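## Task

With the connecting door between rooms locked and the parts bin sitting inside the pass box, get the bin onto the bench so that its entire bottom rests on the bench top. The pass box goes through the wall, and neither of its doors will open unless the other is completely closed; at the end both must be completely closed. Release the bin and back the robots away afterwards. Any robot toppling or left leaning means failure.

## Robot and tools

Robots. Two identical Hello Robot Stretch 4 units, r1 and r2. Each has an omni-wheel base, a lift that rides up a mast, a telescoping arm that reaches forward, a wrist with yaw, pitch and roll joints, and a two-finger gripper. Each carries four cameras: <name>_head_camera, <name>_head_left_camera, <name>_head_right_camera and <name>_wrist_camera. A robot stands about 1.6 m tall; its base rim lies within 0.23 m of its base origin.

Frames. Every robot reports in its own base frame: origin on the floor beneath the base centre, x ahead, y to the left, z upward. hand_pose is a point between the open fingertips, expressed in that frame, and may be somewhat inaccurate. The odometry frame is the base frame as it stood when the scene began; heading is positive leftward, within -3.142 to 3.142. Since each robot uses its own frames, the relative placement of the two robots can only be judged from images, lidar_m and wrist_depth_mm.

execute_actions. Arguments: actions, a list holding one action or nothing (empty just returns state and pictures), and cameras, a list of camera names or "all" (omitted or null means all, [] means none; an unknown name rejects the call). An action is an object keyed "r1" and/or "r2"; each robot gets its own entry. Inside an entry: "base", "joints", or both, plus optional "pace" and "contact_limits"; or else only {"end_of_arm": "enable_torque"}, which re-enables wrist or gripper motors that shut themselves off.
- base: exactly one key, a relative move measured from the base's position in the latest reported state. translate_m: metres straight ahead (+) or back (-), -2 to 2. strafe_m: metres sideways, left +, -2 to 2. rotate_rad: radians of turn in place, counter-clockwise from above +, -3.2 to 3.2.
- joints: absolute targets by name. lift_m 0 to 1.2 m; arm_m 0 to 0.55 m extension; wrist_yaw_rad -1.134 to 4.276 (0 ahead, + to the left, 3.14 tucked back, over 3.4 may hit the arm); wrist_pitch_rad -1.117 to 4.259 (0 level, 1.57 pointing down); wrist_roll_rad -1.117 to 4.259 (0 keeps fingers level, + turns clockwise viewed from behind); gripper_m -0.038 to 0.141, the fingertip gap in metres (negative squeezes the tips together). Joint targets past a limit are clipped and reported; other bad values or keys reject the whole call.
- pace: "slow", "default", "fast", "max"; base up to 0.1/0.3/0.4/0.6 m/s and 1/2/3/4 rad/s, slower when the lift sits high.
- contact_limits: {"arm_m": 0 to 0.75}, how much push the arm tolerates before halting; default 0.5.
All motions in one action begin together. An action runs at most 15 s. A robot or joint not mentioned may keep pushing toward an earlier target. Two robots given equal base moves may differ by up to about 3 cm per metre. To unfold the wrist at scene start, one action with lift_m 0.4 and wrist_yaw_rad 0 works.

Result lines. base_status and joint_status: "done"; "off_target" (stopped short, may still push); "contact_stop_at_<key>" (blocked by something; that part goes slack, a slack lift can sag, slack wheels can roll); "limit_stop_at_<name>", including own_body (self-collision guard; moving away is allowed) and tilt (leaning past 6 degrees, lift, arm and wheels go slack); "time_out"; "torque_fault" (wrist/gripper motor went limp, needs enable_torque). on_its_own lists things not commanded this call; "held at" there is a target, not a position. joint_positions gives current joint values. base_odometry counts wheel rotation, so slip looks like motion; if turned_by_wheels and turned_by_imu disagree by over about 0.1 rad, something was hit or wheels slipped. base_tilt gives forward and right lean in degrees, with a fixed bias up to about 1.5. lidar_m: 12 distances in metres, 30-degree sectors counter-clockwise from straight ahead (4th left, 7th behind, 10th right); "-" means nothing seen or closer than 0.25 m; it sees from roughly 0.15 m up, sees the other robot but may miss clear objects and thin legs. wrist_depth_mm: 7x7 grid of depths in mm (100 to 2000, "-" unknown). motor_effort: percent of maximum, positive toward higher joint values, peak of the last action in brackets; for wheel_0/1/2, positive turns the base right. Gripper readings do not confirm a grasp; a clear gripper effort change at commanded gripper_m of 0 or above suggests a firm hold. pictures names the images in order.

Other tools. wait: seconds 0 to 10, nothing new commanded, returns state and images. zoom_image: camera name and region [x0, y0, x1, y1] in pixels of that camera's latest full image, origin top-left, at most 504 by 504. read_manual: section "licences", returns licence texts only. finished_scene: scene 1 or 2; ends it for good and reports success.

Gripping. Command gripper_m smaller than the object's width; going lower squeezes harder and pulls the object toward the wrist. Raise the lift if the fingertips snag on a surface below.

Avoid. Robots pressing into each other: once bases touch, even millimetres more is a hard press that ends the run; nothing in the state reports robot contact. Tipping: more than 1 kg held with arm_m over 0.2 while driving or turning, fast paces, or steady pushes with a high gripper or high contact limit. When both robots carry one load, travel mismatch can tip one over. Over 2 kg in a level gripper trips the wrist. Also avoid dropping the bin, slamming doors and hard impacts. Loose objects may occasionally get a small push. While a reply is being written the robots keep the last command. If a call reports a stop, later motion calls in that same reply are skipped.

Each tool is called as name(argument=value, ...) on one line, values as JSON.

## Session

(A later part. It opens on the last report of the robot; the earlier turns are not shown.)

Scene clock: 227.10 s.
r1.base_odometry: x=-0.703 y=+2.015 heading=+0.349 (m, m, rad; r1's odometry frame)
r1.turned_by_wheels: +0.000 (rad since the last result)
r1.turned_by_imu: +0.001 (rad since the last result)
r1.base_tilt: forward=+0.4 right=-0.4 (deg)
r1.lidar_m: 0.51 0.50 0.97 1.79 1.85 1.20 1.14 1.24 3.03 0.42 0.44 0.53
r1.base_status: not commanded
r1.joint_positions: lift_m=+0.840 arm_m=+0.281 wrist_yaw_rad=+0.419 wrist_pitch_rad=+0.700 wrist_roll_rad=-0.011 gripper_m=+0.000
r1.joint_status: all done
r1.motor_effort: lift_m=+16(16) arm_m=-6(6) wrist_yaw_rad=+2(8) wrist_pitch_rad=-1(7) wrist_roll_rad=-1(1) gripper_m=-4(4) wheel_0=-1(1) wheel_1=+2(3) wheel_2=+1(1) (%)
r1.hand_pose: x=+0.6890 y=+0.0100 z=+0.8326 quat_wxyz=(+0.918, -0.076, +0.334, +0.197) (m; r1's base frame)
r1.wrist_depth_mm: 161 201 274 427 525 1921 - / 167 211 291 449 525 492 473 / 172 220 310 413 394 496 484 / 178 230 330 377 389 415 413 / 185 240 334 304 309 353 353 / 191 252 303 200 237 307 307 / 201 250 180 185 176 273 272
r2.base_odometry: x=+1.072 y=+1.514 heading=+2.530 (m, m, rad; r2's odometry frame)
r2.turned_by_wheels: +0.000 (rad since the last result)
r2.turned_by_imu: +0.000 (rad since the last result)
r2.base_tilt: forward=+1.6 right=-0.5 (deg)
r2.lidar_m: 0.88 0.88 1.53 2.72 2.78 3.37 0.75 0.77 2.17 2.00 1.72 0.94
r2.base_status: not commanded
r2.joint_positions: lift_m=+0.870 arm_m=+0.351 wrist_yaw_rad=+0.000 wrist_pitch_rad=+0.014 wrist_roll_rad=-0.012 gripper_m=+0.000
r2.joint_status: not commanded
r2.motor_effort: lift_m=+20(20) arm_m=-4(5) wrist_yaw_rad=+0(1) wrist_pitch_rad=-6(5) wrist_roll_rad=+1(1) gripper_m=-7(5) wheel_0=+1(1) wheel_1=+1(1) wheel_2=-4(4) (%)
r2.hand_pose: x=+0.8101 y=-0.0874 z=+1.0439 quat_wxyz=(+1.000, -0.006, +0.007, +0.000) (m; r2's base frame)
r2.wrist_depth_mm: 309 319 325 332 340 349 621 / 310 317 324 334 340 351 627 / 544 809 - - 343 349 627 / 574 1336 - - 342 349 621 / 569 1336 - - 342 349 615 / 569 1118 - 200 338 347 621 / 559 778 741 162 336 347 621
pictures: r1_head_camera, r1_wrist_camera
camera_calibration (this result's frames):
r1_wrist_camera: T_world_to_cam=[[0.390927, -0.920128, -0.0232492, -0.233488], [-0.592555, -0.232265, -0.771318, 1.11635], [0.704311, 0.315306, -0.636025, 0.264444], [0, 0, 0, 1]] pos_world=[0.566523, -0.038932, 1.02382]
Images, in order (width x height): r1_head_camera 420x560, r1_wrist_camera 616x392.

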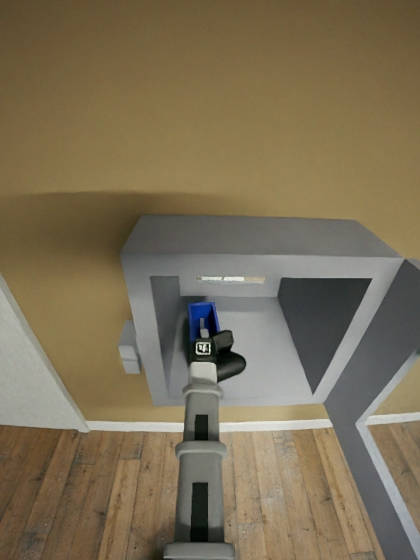

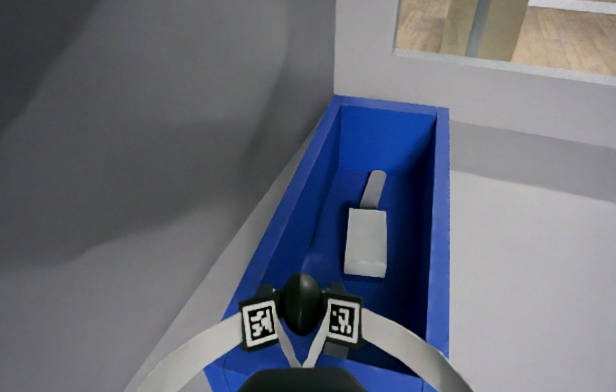

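execute_actions(actions=[{"r1": {"joints": {"lift_m": 0.92}}}], cameras=[])

execute_actions(actions=[{"r1": {"base": {"strafe_m": 0.042}, "joints": {"arm_m": 0.06, "wrist_pitch_rad": 0.0, "wrist_yaw_rad": 0.14, "gripper_m": 0.135}}}], cameras=["r1_head_camera"])

Scene clock: 230.33 s.
r1.base_odometry: x=-0.703 y=+2.015 heading=+0.349 (m, m, rad; r1's odometry frame)
r1.turned_by_wheels: +0.000 (rad since the last result)
r1.turned_by_imu: +0.001 (rad since the last result)
r1.base_tilt: forward=+0.5 right=-0.4 (deg)
r1.lidar_m: 0.49 0.51 0.97 1.80 1.87 1.21 1.14 1.19 3.05 0.41 0.43 0.53
r1.base_status: not commanded
r1.joint_positions: lift_m=+0.920 arm_m=+0.281 wrist_yaw_rad=+0.419 wrist_pitch_rad=+0.702 wrist_roll_rad=-0.011 gripper_m=+0.000
r1.joint_status: all done
r1.motor_effort: lift_m=+22(24) arm_m=-5(5) wrist_yaw_rad=+1(2) wrist_pitch_rad=-4(7) wrist_roll_rad=-1(2) gripper_m=-3(3) wheel_0=-1(1) wheel_1=+2(2) wheel_2=+1(1) (%)
r1.hand_pose: x=+0.6887 y=+0.0099 z=+0.9118 quat_wxyz=(+0.918, -0.077, +0.335, +0.197) (m; r1's base frame)
r1.wrist_depth_mm: 161 200 273 427 517 1863 - / 166 210 290 466 574 - - / 171 220 310 500 591 539 512 / 179 230 330 466 449 530 521 / 184 240 351 436 433 455 452 / 193 253 327 202 347 397 394 / 202 247 264 187 251 349 349
r2.base_odometry: x=+1.072 y=+1.514 heading=+2.530 (m, m, rad; r2's odometry frame)
r2.turned_by_wheels: +0.000 (rad since the last result)
r2.turned_by_imu: +0.000 (rad since the last result)
r2.base_tilt: forward=+1.5 right=-0.3 (deg)
r2.lidar_m: 0.88 0.87 1.53 2.72 2.80 3.36 0.76 0.79 2.17 2.00 1.72 0.96
r2.base_status: not commanded
r2.joint_positions: lift_m=+0.870 arm_m=+0.351 wrist_yaw_rad=+0.000 wrist_pitch_rad=+0.014 wrist_roll_rad=-0.012 gripper_m=+0.000
r2.joint_status: not commanded
r2.motor_effort: lift_m=+20(20) arm_m=-4(4) wrist_yaw_rad=+0(0) wrist_pitch_rad=-5(6) wrist_roll_rad=+1(1) gripper_m=-6(5) wheel_0=+1(1) wheel_1=+1(1) wheel_2=-4(4) (%)
r2.hand_pose: x=+0.8101 y=-0.0874 z=+1.0439 quat_wxyz=(+1.000, -0.006, +0.007, +0.000) (m; r2's base frame)
r2.wrist_depth_mm: 309 315 324 332 342 351 627 / 309 317 324 332 340 351 627 / 549 809 - 976 342 347 621 / 569 1336 - 1499 342 349 621 / 569 1336 - - 342 349 621 / 564 1118 - 199 340 347 615 / 559 768 741 162 338 347 615
pictures: none
No camera images: the call's "cameras" was empty. Leave "cameras" out to get every camera's image.

Scene clock: 232.60 s.
r1.base_odometry: x=-0.717 y=+2.054 heading=+0.349 (m, m, rad; r1's odometry frame)
r1.turned_by_wheels: +0.000 (rad since the last result)
r1.turned_by_imu: +0.000 (rad since the last result)
r1.base_tilt: forward=+0.4 right=-0.4 (deg)
r1.lidar_m: 0.49 0.51 0.99 1.76 1.84 1.19 1.14 1.21 3.06 0.47 0.48 0.53
r1.base_status: done
r1.joint_positions: lift_m=+0.920 arm_m=+0.061 wrist_yaw_rad=+0.140 wrist_pitch_rad=+0.003 wrist_roll_rad=-0.011 gripper_m=+0.135
r1.joint_status: all done
r1.motor_effort: lift_m=+22(21) arm_m=-5(7) wrist_yaw_rad=+0(7) wrist_pitch_rad=-8(17) wrist_roll_rad=+0(2) gripper_m=+1(2) wheel_0=-1(7) wheel_1=+0(12) wheel_2=+1(2) (%)
r1.hand_pose: x=+0.5297 y=-0.0463 z=+1.0973 quat_wxyz=(+0.998, -0.006, +0.001, +0.070) (m; r1's base frame)
r1.wrist_depth_mm: 248 241 236 232 228 222 224 / 249 260 322 329 338 345 351 / 247 270 455 676 715 732 591 / 249 268 452 778 1661 750 621 / 250 266 449 798 - 768 627 / 249 208 402 788 - 741 634 / 249 247 379 151 759 750 640
r2.base_odometry: x=+1.072 y=+1.514 heading=+2.530 (m, m, rad; r2's odometry frame)
r2.turned_by_wheels: +0.000 (rad since the last result)
r2.turned_by_imu: +0.000 (rad since the last result)
r2.base_tilt: forward=+1.4 right=-0.3 (deg)
r2.lidar_m: 0.89 0.87 1.52 2.72 2.76 3.35 0.75 0.79 2.17 2.00 1.71 0.96
r2.base_status: not commanded
r2.joint_positions: lift_m=+0.870 arm_m=+0.351 wrist_yaw_rad=+0.000 wrist_pitch_rad=+0.014 wrist_roll_rad=-0.012 gripper_m=+0.000
r2.joint_status: not commanded
r2.motor_effort: lift_m=+21(21) arm_m=-4(4) wrist_yaw_rad=+1(2) wrist_pitch_rad=-5(6) wrist_roll_rad=+0(1) gripper_m=-4(5) wheel_0=+1(1) wheel_1=+1(1) wheel_2=-4(4) (%)
r2.hand_pose: x=+0.8101 y=-0.0874 z=+1.0439 quat_wxyz=(+1.000, -0.006, +0.007, +0.000) (m; r2's base frame)
r2.wrist_depth_mm: 309 317 324 332 342 351 627 / 307 315 324 332 342 349 627 / 549 809 - 1229 342 351 621 / 574 1336 - 1205 342 349 621 / 574 1336 - - 342 347 621 / 564 1098 - 199 340 347 615 / 564 778 741 162 338 347 615
pictures: r1_head_camera
Images, in order (width x height): r1_head_camera 420x560.

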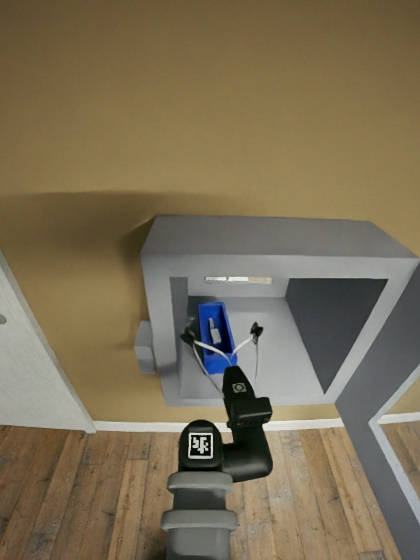

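execute_actions(actions=[{"r1": {"joints": {"lift_m": 0.65}}}], cameras=["r1_head_camera", "r1_wrist_camera"])

Scene clock: 237.27 s.
r1.base_odometry: x=-0.717 y=+2.054 heading=+0.349 (m, m, rad; r1's odometry frame)
r1.turned_by_wheels: +0.000 (rad since the last result)
r1.turned_by_imu: +0.001 (rad since the last result)
r1.base_tilt: forward=+0.4 right=-0.4 (deg)
r1.lidar_m: 0.48 0.48 0.99 1.77 1.82 1.18 1.14 1.23 3.08 0.46 0.48 0.53
r1.base_status: not commanded
r1.joint_positions: lift_m=+0.650 arm_m=+0.061 wrist_yaw_rad=+0.140 wrist_pitch_rad=+0.003 wrist_roll_rad=-0.011 gripper_m=+0.135
r1.joint_status: all done
r1.motor_effort: lift_m=+16(17) arm_m=-5(5) wrist_yaw_rad=+0(0) wrist_pitch_rad=-9(8) wrist_roll_rad=-1(1) gripper_m=+1(0) wheel_0=+0(0) wheel_1=+0(0) wheel_2=+1(1) (%)
r1.hand_pose: x=+0.5297 y=-0.0463 z=+0.8277 quat_wxyz=(+0.998, -0.006, +0.001, +0.070) (m; r1's base frame)
r1.wrist_depth_mm: 247 272 469 759 759 741 609 / 247 272 466 788 - 741 621 / 249 270 459 778 - 750 621 / 250 268 455 778 - 750 634 / 250 266 445 327 559 750 603 / 250 208 402 329 329 362 418 / 251 248 296 151 301 279 290
r2.base_odometry: x=+1.072 y=+1.514 heading=+2.530 (m, m, rad; r2's odometry frame)
r2.turned_by_wheels: +0.000 (rad since the last result)
r2.turned_by_imu: +0.001 (rad since the last result)
r2.base_tilt: forward=+1.5 right=-0.4 (deg)
r2.lidar_m: 0.89 0.86 1.54 2.71 2.76 3.36 0.76 0.78 2.15 2.00 1.72 0.97
r2.base_status: not commanded
r2.joint_positions: lift_m=+0.870 arm_m=+0.351 wrist_yaw_rad=+0.000 wrist_pitch_rad=+0.014 wrist_roll_rad=-0.012 gripper_m=+0.000
r2.joint_status: not commanded
r2.motor_effort: lift_m=+20(20) arm_m=-4(4) wrist_yaw_rad=+1(0) wrist_pitch_rad=-6(5) wrist_roll_rad=+0(0) gripper_m=-5(6) wheel_0=+1(1) wheel_1=+1(1) wheel_2=-4(4) (%)
r2.hand_pose: x=+0.8101 y=-0.0874 z=+1.0439 quat_wxyz=(+1.000, -0.006, +0.007, +0.000) (m; r2's base frame)
r2.wrist_depth_mm: 309 317 325 334 342 351 627 / 309 317 324 332 342 351 621 / 549 809 - 1499 342 349 621 / 574 1336 - - 343 349 621 / 574 1336 - 1499 342 349 621 / 564 1118 - 199 340 347 621 / 564 778 741 162 338 347 621
pictures: r1_head_camera, r1_wrist_camera
camera_calibration (this result's frames):
r1_wrist_camera: T_world_to_cam=[[0.140983, -0.989586, -0.0290477, -0.0891293], [0.00383408, 0.0298863, -0.999546, 0.890177], [0.990005, 0.140807, 0.00800759, -0.30122], [0, 0, 0, 1]] pos_world=[0.307362, -0.0723911, 0.889596]
Images, in order (width x height): r1_head_camera 420x560, r1_wrist_camera 616x392.

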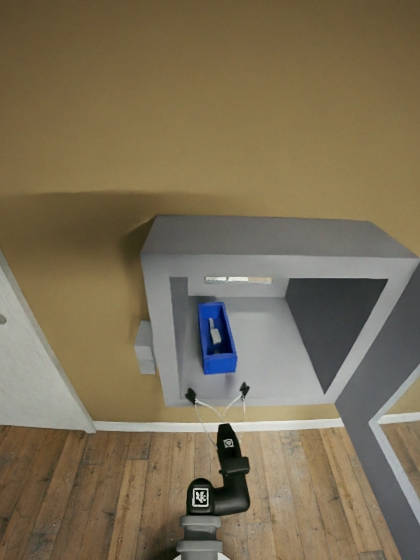

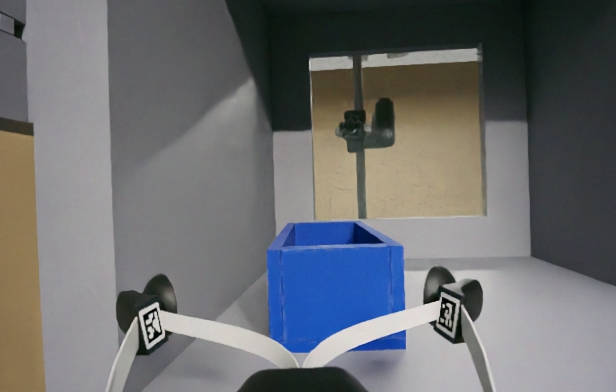

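execute_actions(actions=[{"r1": {"base": {"strafe_m": -0.01}, "joints": {"arm_m": 0.26}, "pace": "slow"}}], cameras=["r1_head_camera", "r1_wrist_camera"])

Scene clock: 241.57 s.
r1.base_odometry: x=-0.714 y=+2.045 heading=+0.349 (m, m, rad; r1's odometry frame)
r1.turned_by_wheels: +0.000 (rad since the last result)
r1.turned_by_imu: +0.001 (rad since the last result)
r1.base_tilt: forward=+0.4 right=-0.4 (deg)
r1.lidar_m: 0.50 0.48 0.98 1.77 1.85 1.21 1.14 1.21 3.06 0.46 0.48 0.52
r1.base_status: done
r1.joint_positions: lift_m=+0.650 arm_m=+0.259 wrist_yaw_rad=+0.140 wrist_pitch_rad=+0.003 wrist_roll_rad=-0.011 gripper_m=+0.135
r1.joint_status: all done
r1.motor_effort: lift_m=+16(16) arm_m=+6(7) wrist_yaw_rad=+1(2) wrist_pitch_rad=-10(9) wrist_roll_rad=-2(1) gripper_m=+1(1) wheel_0=+2(4) wheel_1=+0(4) wheel_2=+0(0) (%)
r1.hand_pose: x=+0.7277 y=-0.0464 z=+0.8277 quat_wxyz=(+0.998, -0.006, +0.001, +0.070) (m; r1's base frame)
r1.wrist_depth_mm: 217 297 512 1576 1537 - 544 / 212 297 508 - - - 549 / 211 296 504 - - - 544 / 210 293 496 - - - 554 / 208 289 397 469 569 554 549 / 207 208 187 186 186 355 415 / 208 254 187 148 186 277 286
r2.base_odometry: x=+1.072 y=+1.514 heading=+2.530 (m, m, rad; r2's odometry frame)
r2.turned_by_wheels: +0.000 (rad since the last result)
r2.turned_by_imu: +0.000 (rad since the last result)
r2.base_tilt: forward=+1.6 right=-0.4 (deg)
r2.lidar_m: 0.88 0.88 1.54 2.72 2.77 3.37 0.76 0.78 2.13 2.01 1.75 0.96
r2.base_status: not commanded
r2.joint_positions: lift_m=+0.870 arm_m=+0.351 wrist_yaw_rad=+0.000 wrist_pitch_rad=+0.014 wrist_roll_rad=-0.012 gripper_m=+0.000
r2.joint_status: not commanded
r2.motor_effort: lift_m=+20(20) arm_m=-4(4) wrist_yaw_rad=+1(1) wrist_pitch_rad=-6(6) wrist_roll_rad=+0(0) gripper_m=-7(5) wheel_0=+1(1) wheel_1=+1(1) wheel_2=-4(4) (%)
r2.hand_pose: x=+0.8101 y=-0.0874 z=+1.0439 quat_wxyz=(+1.000, -0.006, +0.007, +0.000) (m; r2's base frame)
r2.wrist_depth_mm: 309 315 324 334 342 353 627 / 307 315 324 334 342 351 627 / 549 809 - - 343 349 621 / 574 1336 - - 343 349 621 / 569 1308 - 1499 342 349 621 / 569 1118 - 200 338 347 621 / 564 778 732 162 338 347 615
pictures: r1_head_camera, r1_wrist_camera
camera_calibration (this result's frames):
r1_wrist_camera: T_world_to_cam=[[0.140529, -0.98965, -0.0290476, -0.116854], [0.00388115, 0.0298892, -0.999546, 0.889397], [0.990069, 0.140353, 0.00804128, -0.497329], [0, 0, 0, 1]] pos_world=[0.505359, -0.0724261, 0.889598]
Images, in order (width x height): r1_head_camera 420x560, r1_wrist_camera 616x392.

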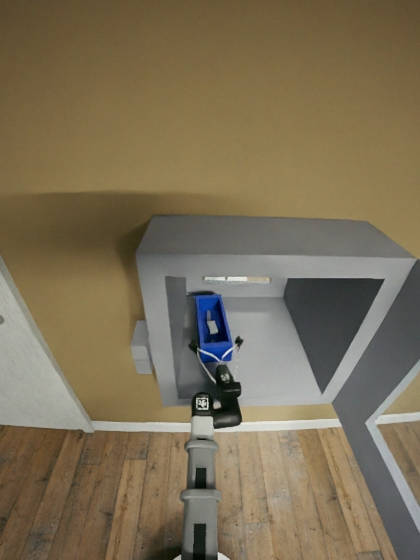

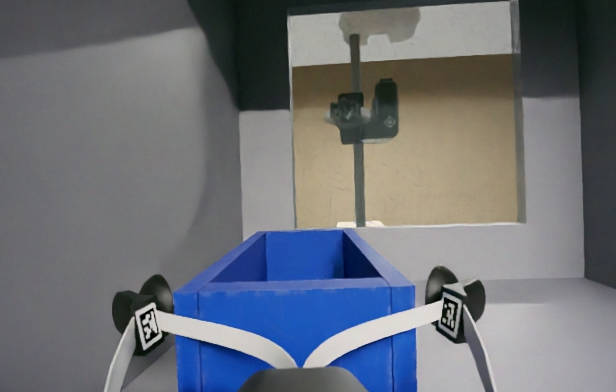

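execute_actions(actions=[{"r1": {"joints": {"gripper_m": 0.07}}}], cameras=["r1_wrist_camera"])

Scene clock: 246.67 s.
r1.base_odometry: x=-0.714 y=+2.045 heading=+0.349 (m, m, rad; r1's odometry frame)
r1.turned_by_wheels: +0.000 (rad since the last result)
r1.turned_by_imu: +0.001 (rad since the last result)
r1.base_tilt: forward=+0.4 right=-0.4 (deg)
r1.lidar_m: 0.50 0.48 0.97 1.77 1.85 1.21 1.14 1.21 3.07 0.47 0.49 0.54
r1.base_status: not commanded
r1.joint_positions: lift_m=+0.650 arm_m=+0.259 wrist_yaw_rad=+0.140 wrist_pitch_rad=+0.003 wrist_roll_rad=-0.011 gripper_m=+0.070
r1.joint_status: all done
r1.motor_effort: lift_m=+16(16) arm_m=+5(6) wrist_yaw_rad=+0(1) wrist_pitch_rad=-10(9) wrist_roll_rad=-2(1) gripper_m=-19(18) wheel_0=+2(1) wheel_1=+0(0) wheel_2=+0(0) (%)
r1.hand_pose: x=+0.7279 y=-0.0462 z=+0.8277 quat_wxyz=(+0.998, -0.006, +0.001, +0.070) (m; r1's base frame)
r1.wrist_depth_mm: 216 297 512 1576 1576 - 544 / 211 296 508 - - - 539 / 211 293 500 - - - 544 / 209 291 492 - - - 544 / 208 287 397 452 569 549 544 / 206 242 177 177 177 384 415 / 201 251 178 178 177 259 287
r2.base_odometry: x=+1.072 y=+1.514 heading=+2.530 (m, m, rad; r2's odometry frame)
r2.turned_by_wheels: +0.000 (rad since the last result)
r2.turned_by_imu: +0.001 (rad since the last result)
r2.base_tilt: forward=+1.6 right=-0.5 (deg)
r2.lidar_m: 0.89 0.88 1.54 2.71 2.78 3.35 0.76 0.78 2.15 1.98 1.73 0.97
r2.base_status: not commanded
r2.joint_positions: lift_m=+0.870 arm_m=+0.351 wrist_yaw_rad=+0.000 wrist_pitch_rad=+0.014 wrist_roll_rad=-0.012 gripper_m=+0.000
r2.joint_status: not commanded
r2.motor_effort: lift_m=+21(20) arm_m=-4(4) wrist_yaw_rad=+1(1) wrist_pitch_rad=-5(6) wrist_roll_rad=+0(1) gripper_m=-7(6) wheel_0=+1(1) wheel_1=+1(1) wheel_2=-4(4) (%)
r2.hand_pose: x=+0.8101 y=-0.0874 z=+1.0439 quat_wxyz=(+1.000, -0.006, +0.007, +0.000) (m; r2's base frame)
r2.wrist_depth_mm: 309 317 325 332 342 351 621 / 309 317 324 332 342 349 627 / 549 809 - - 343 349 621 / 574 1336 - - 343 349 627 / 564 1336 - 1499 343 349 615 / 564 1098 - 200 340 347 621 / 559 778 732 162 338 347 621
pictures: r1_wrist_camera
camera_calibration (this result's frames):
r1_wrist_camera: T_world_to_cam=[[0.1412, -0.989555, -0.0290476, -0.11716], [0.00386084, 0.0298918, -0.999546, 0.889405], [0.989974, 0.141023, 0.00804123, -0.497417], [0, 0, 0, 1]] pos_world=[0.505539, -0.0723749, 0.889598]
Images, in order (width x height): r1_wrist_camera 616x392.

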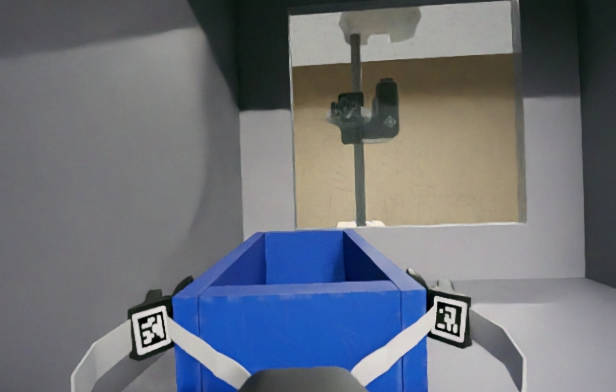

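execute_actions(actions=[{"r1": {"joints": {"lift_m": 0.68}, "pace": "slow"}}], cameras=["r1_wrist_camera", "r1_head_camera"])

Scene clock: 247.93 s.
r1.base_odometry: x=-0.714 y=+2.045 heading=+0.349 (m, m, rad; r1's odometry frame)
r1.turned_by_wheels: +0.000 (rad since the last result)
r1.turned_by_imu: +0.000 (rad since the last result)
r1.base_tilt: forward=+0.5 right=-0.4 (deg)
r1.lidar_m: 0.50 0.51 1.00 1.76 1.84 1.19 1.14 1.22 3.08 0.45 0.47 0.50
r1.base_status: not commanded
r1.joint_positions: lift_m=+0.680 arm_m=+0.259 wrist_yaw_rad=+0.140 wrist_pitch_rad=+0.008 wrist_roll_rad=-0.011 gripper_m=+0.070
r1.joint_status: all done
r1.motor_effort: lift_m=+23(22) arm_m=+5(5) wrist_yaw_rad=-1(1) wrist_pitch_rad=-23(24) wrist_roll_rad=-1(1) gripper_m=-17(18) wheel_0=+1(1) wheel_1=+0(0) wheel_2=+0(0) (%)
r1.hand_pose: x=+0.7279 y=-0.0462 z=+0.8556 quat_wxyz=(+0.998, -0.006, +0.003, +0.070) (m; r1's base frame)
r1.wrist_depth_mm: 216 296 508 580 1464 - 544 / 211 293 508 - - - 544 / 211 293 504 - - - 549 / 210 290 496 - - - 549 / 208 290 439 452 574 564 544 / 206 243 178 178 177 452 484 / 200 251 176 176 176 307 340
r2.base_odometry: x=+1.072 y=+1.514 heading=+2.530 (m, m, rad; r2's odometry frame)
r2.turned_by_wheels: +0.000 (rad since the last result)
r2.turned_by_imu: +0.000 (rad since the last result)
r2.base_tilt: forward=+1.5 right=-0.5 (deg)
r2.lidar_m: 0.88 0.88 1.52 2.70 2.78 3.37 0.76 0.75 2.16 1.99 1.73 0.95
r2.base_status: not commanded
r2.joint_positions: lift_m=+0.870 arm_m=+0.351 wrist_yaw_rad=+0.000 wrist_pitch_rad=+0.014 wrist_roll_rad=-0.012 gripper_m=+0.000
r2.joint_status: not commanded
r2.motor_effort: lift_m=+20(20) arm_m=-4(4) wrist_yaw_rad=+1(1) wrist_pitch_rad=-5(6) wrist_roll_rad=+0(1) gripper_m=-7(7) wheel_0=+1(1) wheel_1=+1(1) wheel_2=-4(4) (%)
r2.hand_pose: x=+0.8101 y=-0.0874 z=+1.0439 quat_wxyz=(+1.000, -0.006, +0.007, +0.000) (m; r2's base frame)
r2.wrist_depth_mm: 309 317 325 334 342 351 621 / 309 317 324 332 340 349 621 / 549 798 - - 343 349 621 / 574 1336 - - 343 349 621 / 569 1366 - 1464 342 347 621 / 564 1118 - 199 340 347 615 / 559 788 732 162 338 347 621
pictures: r1_head_camera, r1_wrist_camera
camera_calibration (this result's frames):
r1_wrist_camera: T_world_to_cam=[[0.141054, -0.989576, -0.0290314, -0.116258], [-0.00118292, 0.0291561, -0.999574, 0.920973], [0.990001, 0.141028, 0.00294198, -0.493292], [0, 0, 0, 1]] pos_world=[0.505848, -0.07233, 0.918657]
Images, in order (width x height): r1_head_camera 420x560, r1_wrist_camera 616x392.

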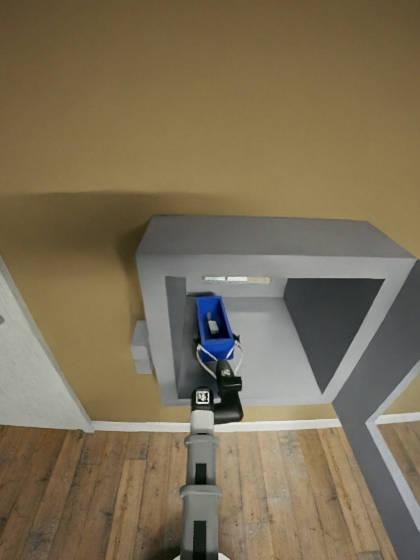

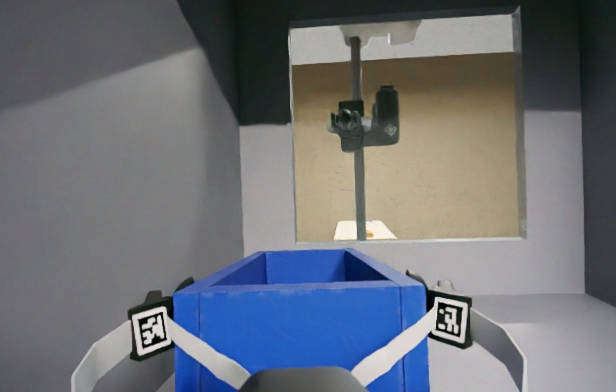

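execute_actions(actions=[{"r1": {"joints": {"lift_m": 0.652, "arm_m": 0.07}, "pace": "slow"}}], cameras=["r1_wrist_camera", "r1_head_camera"])

Scene clock: 251.47 s.
r1.base_odometry: x=-0.714 y=+2.045 heading=+0.349 (m, m, rad; r1's odometry frame)
r1.turned_by_wheels: +0.000 (rad since the last result)
r1.turned_by_imu: +0.001 (rad since the last result)
r1.base_tilt: forward=+0.5 right=-0.5 (deg)
r1.lidar_m: 0.48 0.50 0.99 1.78 1.85 1.22 1.14 1.22 3.07 0.46 0.47 0.52
r1.base_status: not commanded
r1.joint_positions: lift_m=+0.652 arm_m=+0.071 wrist_yaw_rad=+0.140 wrist_pitch_rad=+0.006 wrist_roll_rad=-0.011 gripper_m=+0.070
r1.joint_status: all done
r1.motor_effort: lift_m=+17(24) arm_m=-5(7) wrist_yaw_rad=-1(1) wrist_pitch_rad=-17(24) wrist_roll_rad=-1(1) gripper_m=-18(19) wheel_0=+2(1) wheel_1=+0(0) wheel_2=+0(0) (%)
r1.hand_pose: x=+0.5398 y=-0.0462 z=+0.8288 quat_wxyz=(+0.998, -0.006, +0.002, +0.070) (m; r1's base frame)
r1.wrist_depth_mm: 236 290 496 759 750 732 597 / 237 289 496 - - 723 603 / 238 289 488 891 - 732 609 / 240 285 480 768 - 732 609 / 238 283 387 459 741 732 580 / 241 238 177 177 177 387 415 / 239 247 178 177 178 262 287
r2.base_odometry: x=+1.072 y=+1.514 heading=+2.530 (m, m, rad; r2's odometry frame)
r2.turned_by_wheels: +0.000 (rad since the last result)
r2.turned_by_imu: +0.000 (rad since the last result)
r2.base_tilt: forward=+1.5 right=-0.5 (deg)
r2.lidar_m: 0.87 0.88 1.54 2.72 2.79 3.36 0.76 0.79 2.18 1.98 1.70 0.94
r2.base_status: not commanded
r2.joint_positions: lift_m=+0.870 arm_m=+0.351 wrist_yaw_rad=+0.000 wrist_pitch_rad=+0.014 wrist_roll_rad=-0.012 gripper_m=+0.000
r2.joint_status: not commanded
r2.motor_effort: lift_m=+20(21) arm_m=-4(4) wrist_yaw_rad=+1(0) wrist_pitch_rad=-6(6) wrist_roll_rad=+0(1) gripper_m=-5(6) wheel_0=+1(1) wheel_1=+1(1) wheel_2=-4(4) (%)
r2.hand_pose: x=+0.8101 y=-0.0874 z=+1.0439 quat_wxyz=(+1.000, -0.006, +0.007, +0.000) (m; r2's base frame)
r2.wrist_depth_mm: 309 317 324 332 342 351 627 / 310 317 324 330 342 349 627 / 549 809 - - 342 351 621 / 580 1336 - - 342 349 627 / 580 1336 - 1499 343 347 621 / 564 1098 - 200 340 347 621 / 559 768 732 162 340 347 615
pictures: r1_head_camera, r1_wrist_camera
camera_calibration (this result's frames):
r1_wrist_camera: T_world_to_cam=[[0.141111, -0.989568, -0.0290216, -0.0905403], [0.000799088, 0.0294288, -0.999567, 0.892834], [0.989994, 0.141026, 0.00494346, -0.308625], [0, 0, 0, 1]] pos_world=[0.317599, -0.0723466, 0.891345]
Images, in order (width x height): r1_head_camera 420x560, r1_wrist_camera 616x392.

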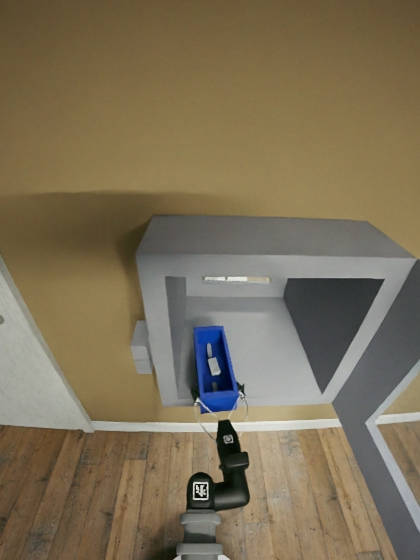

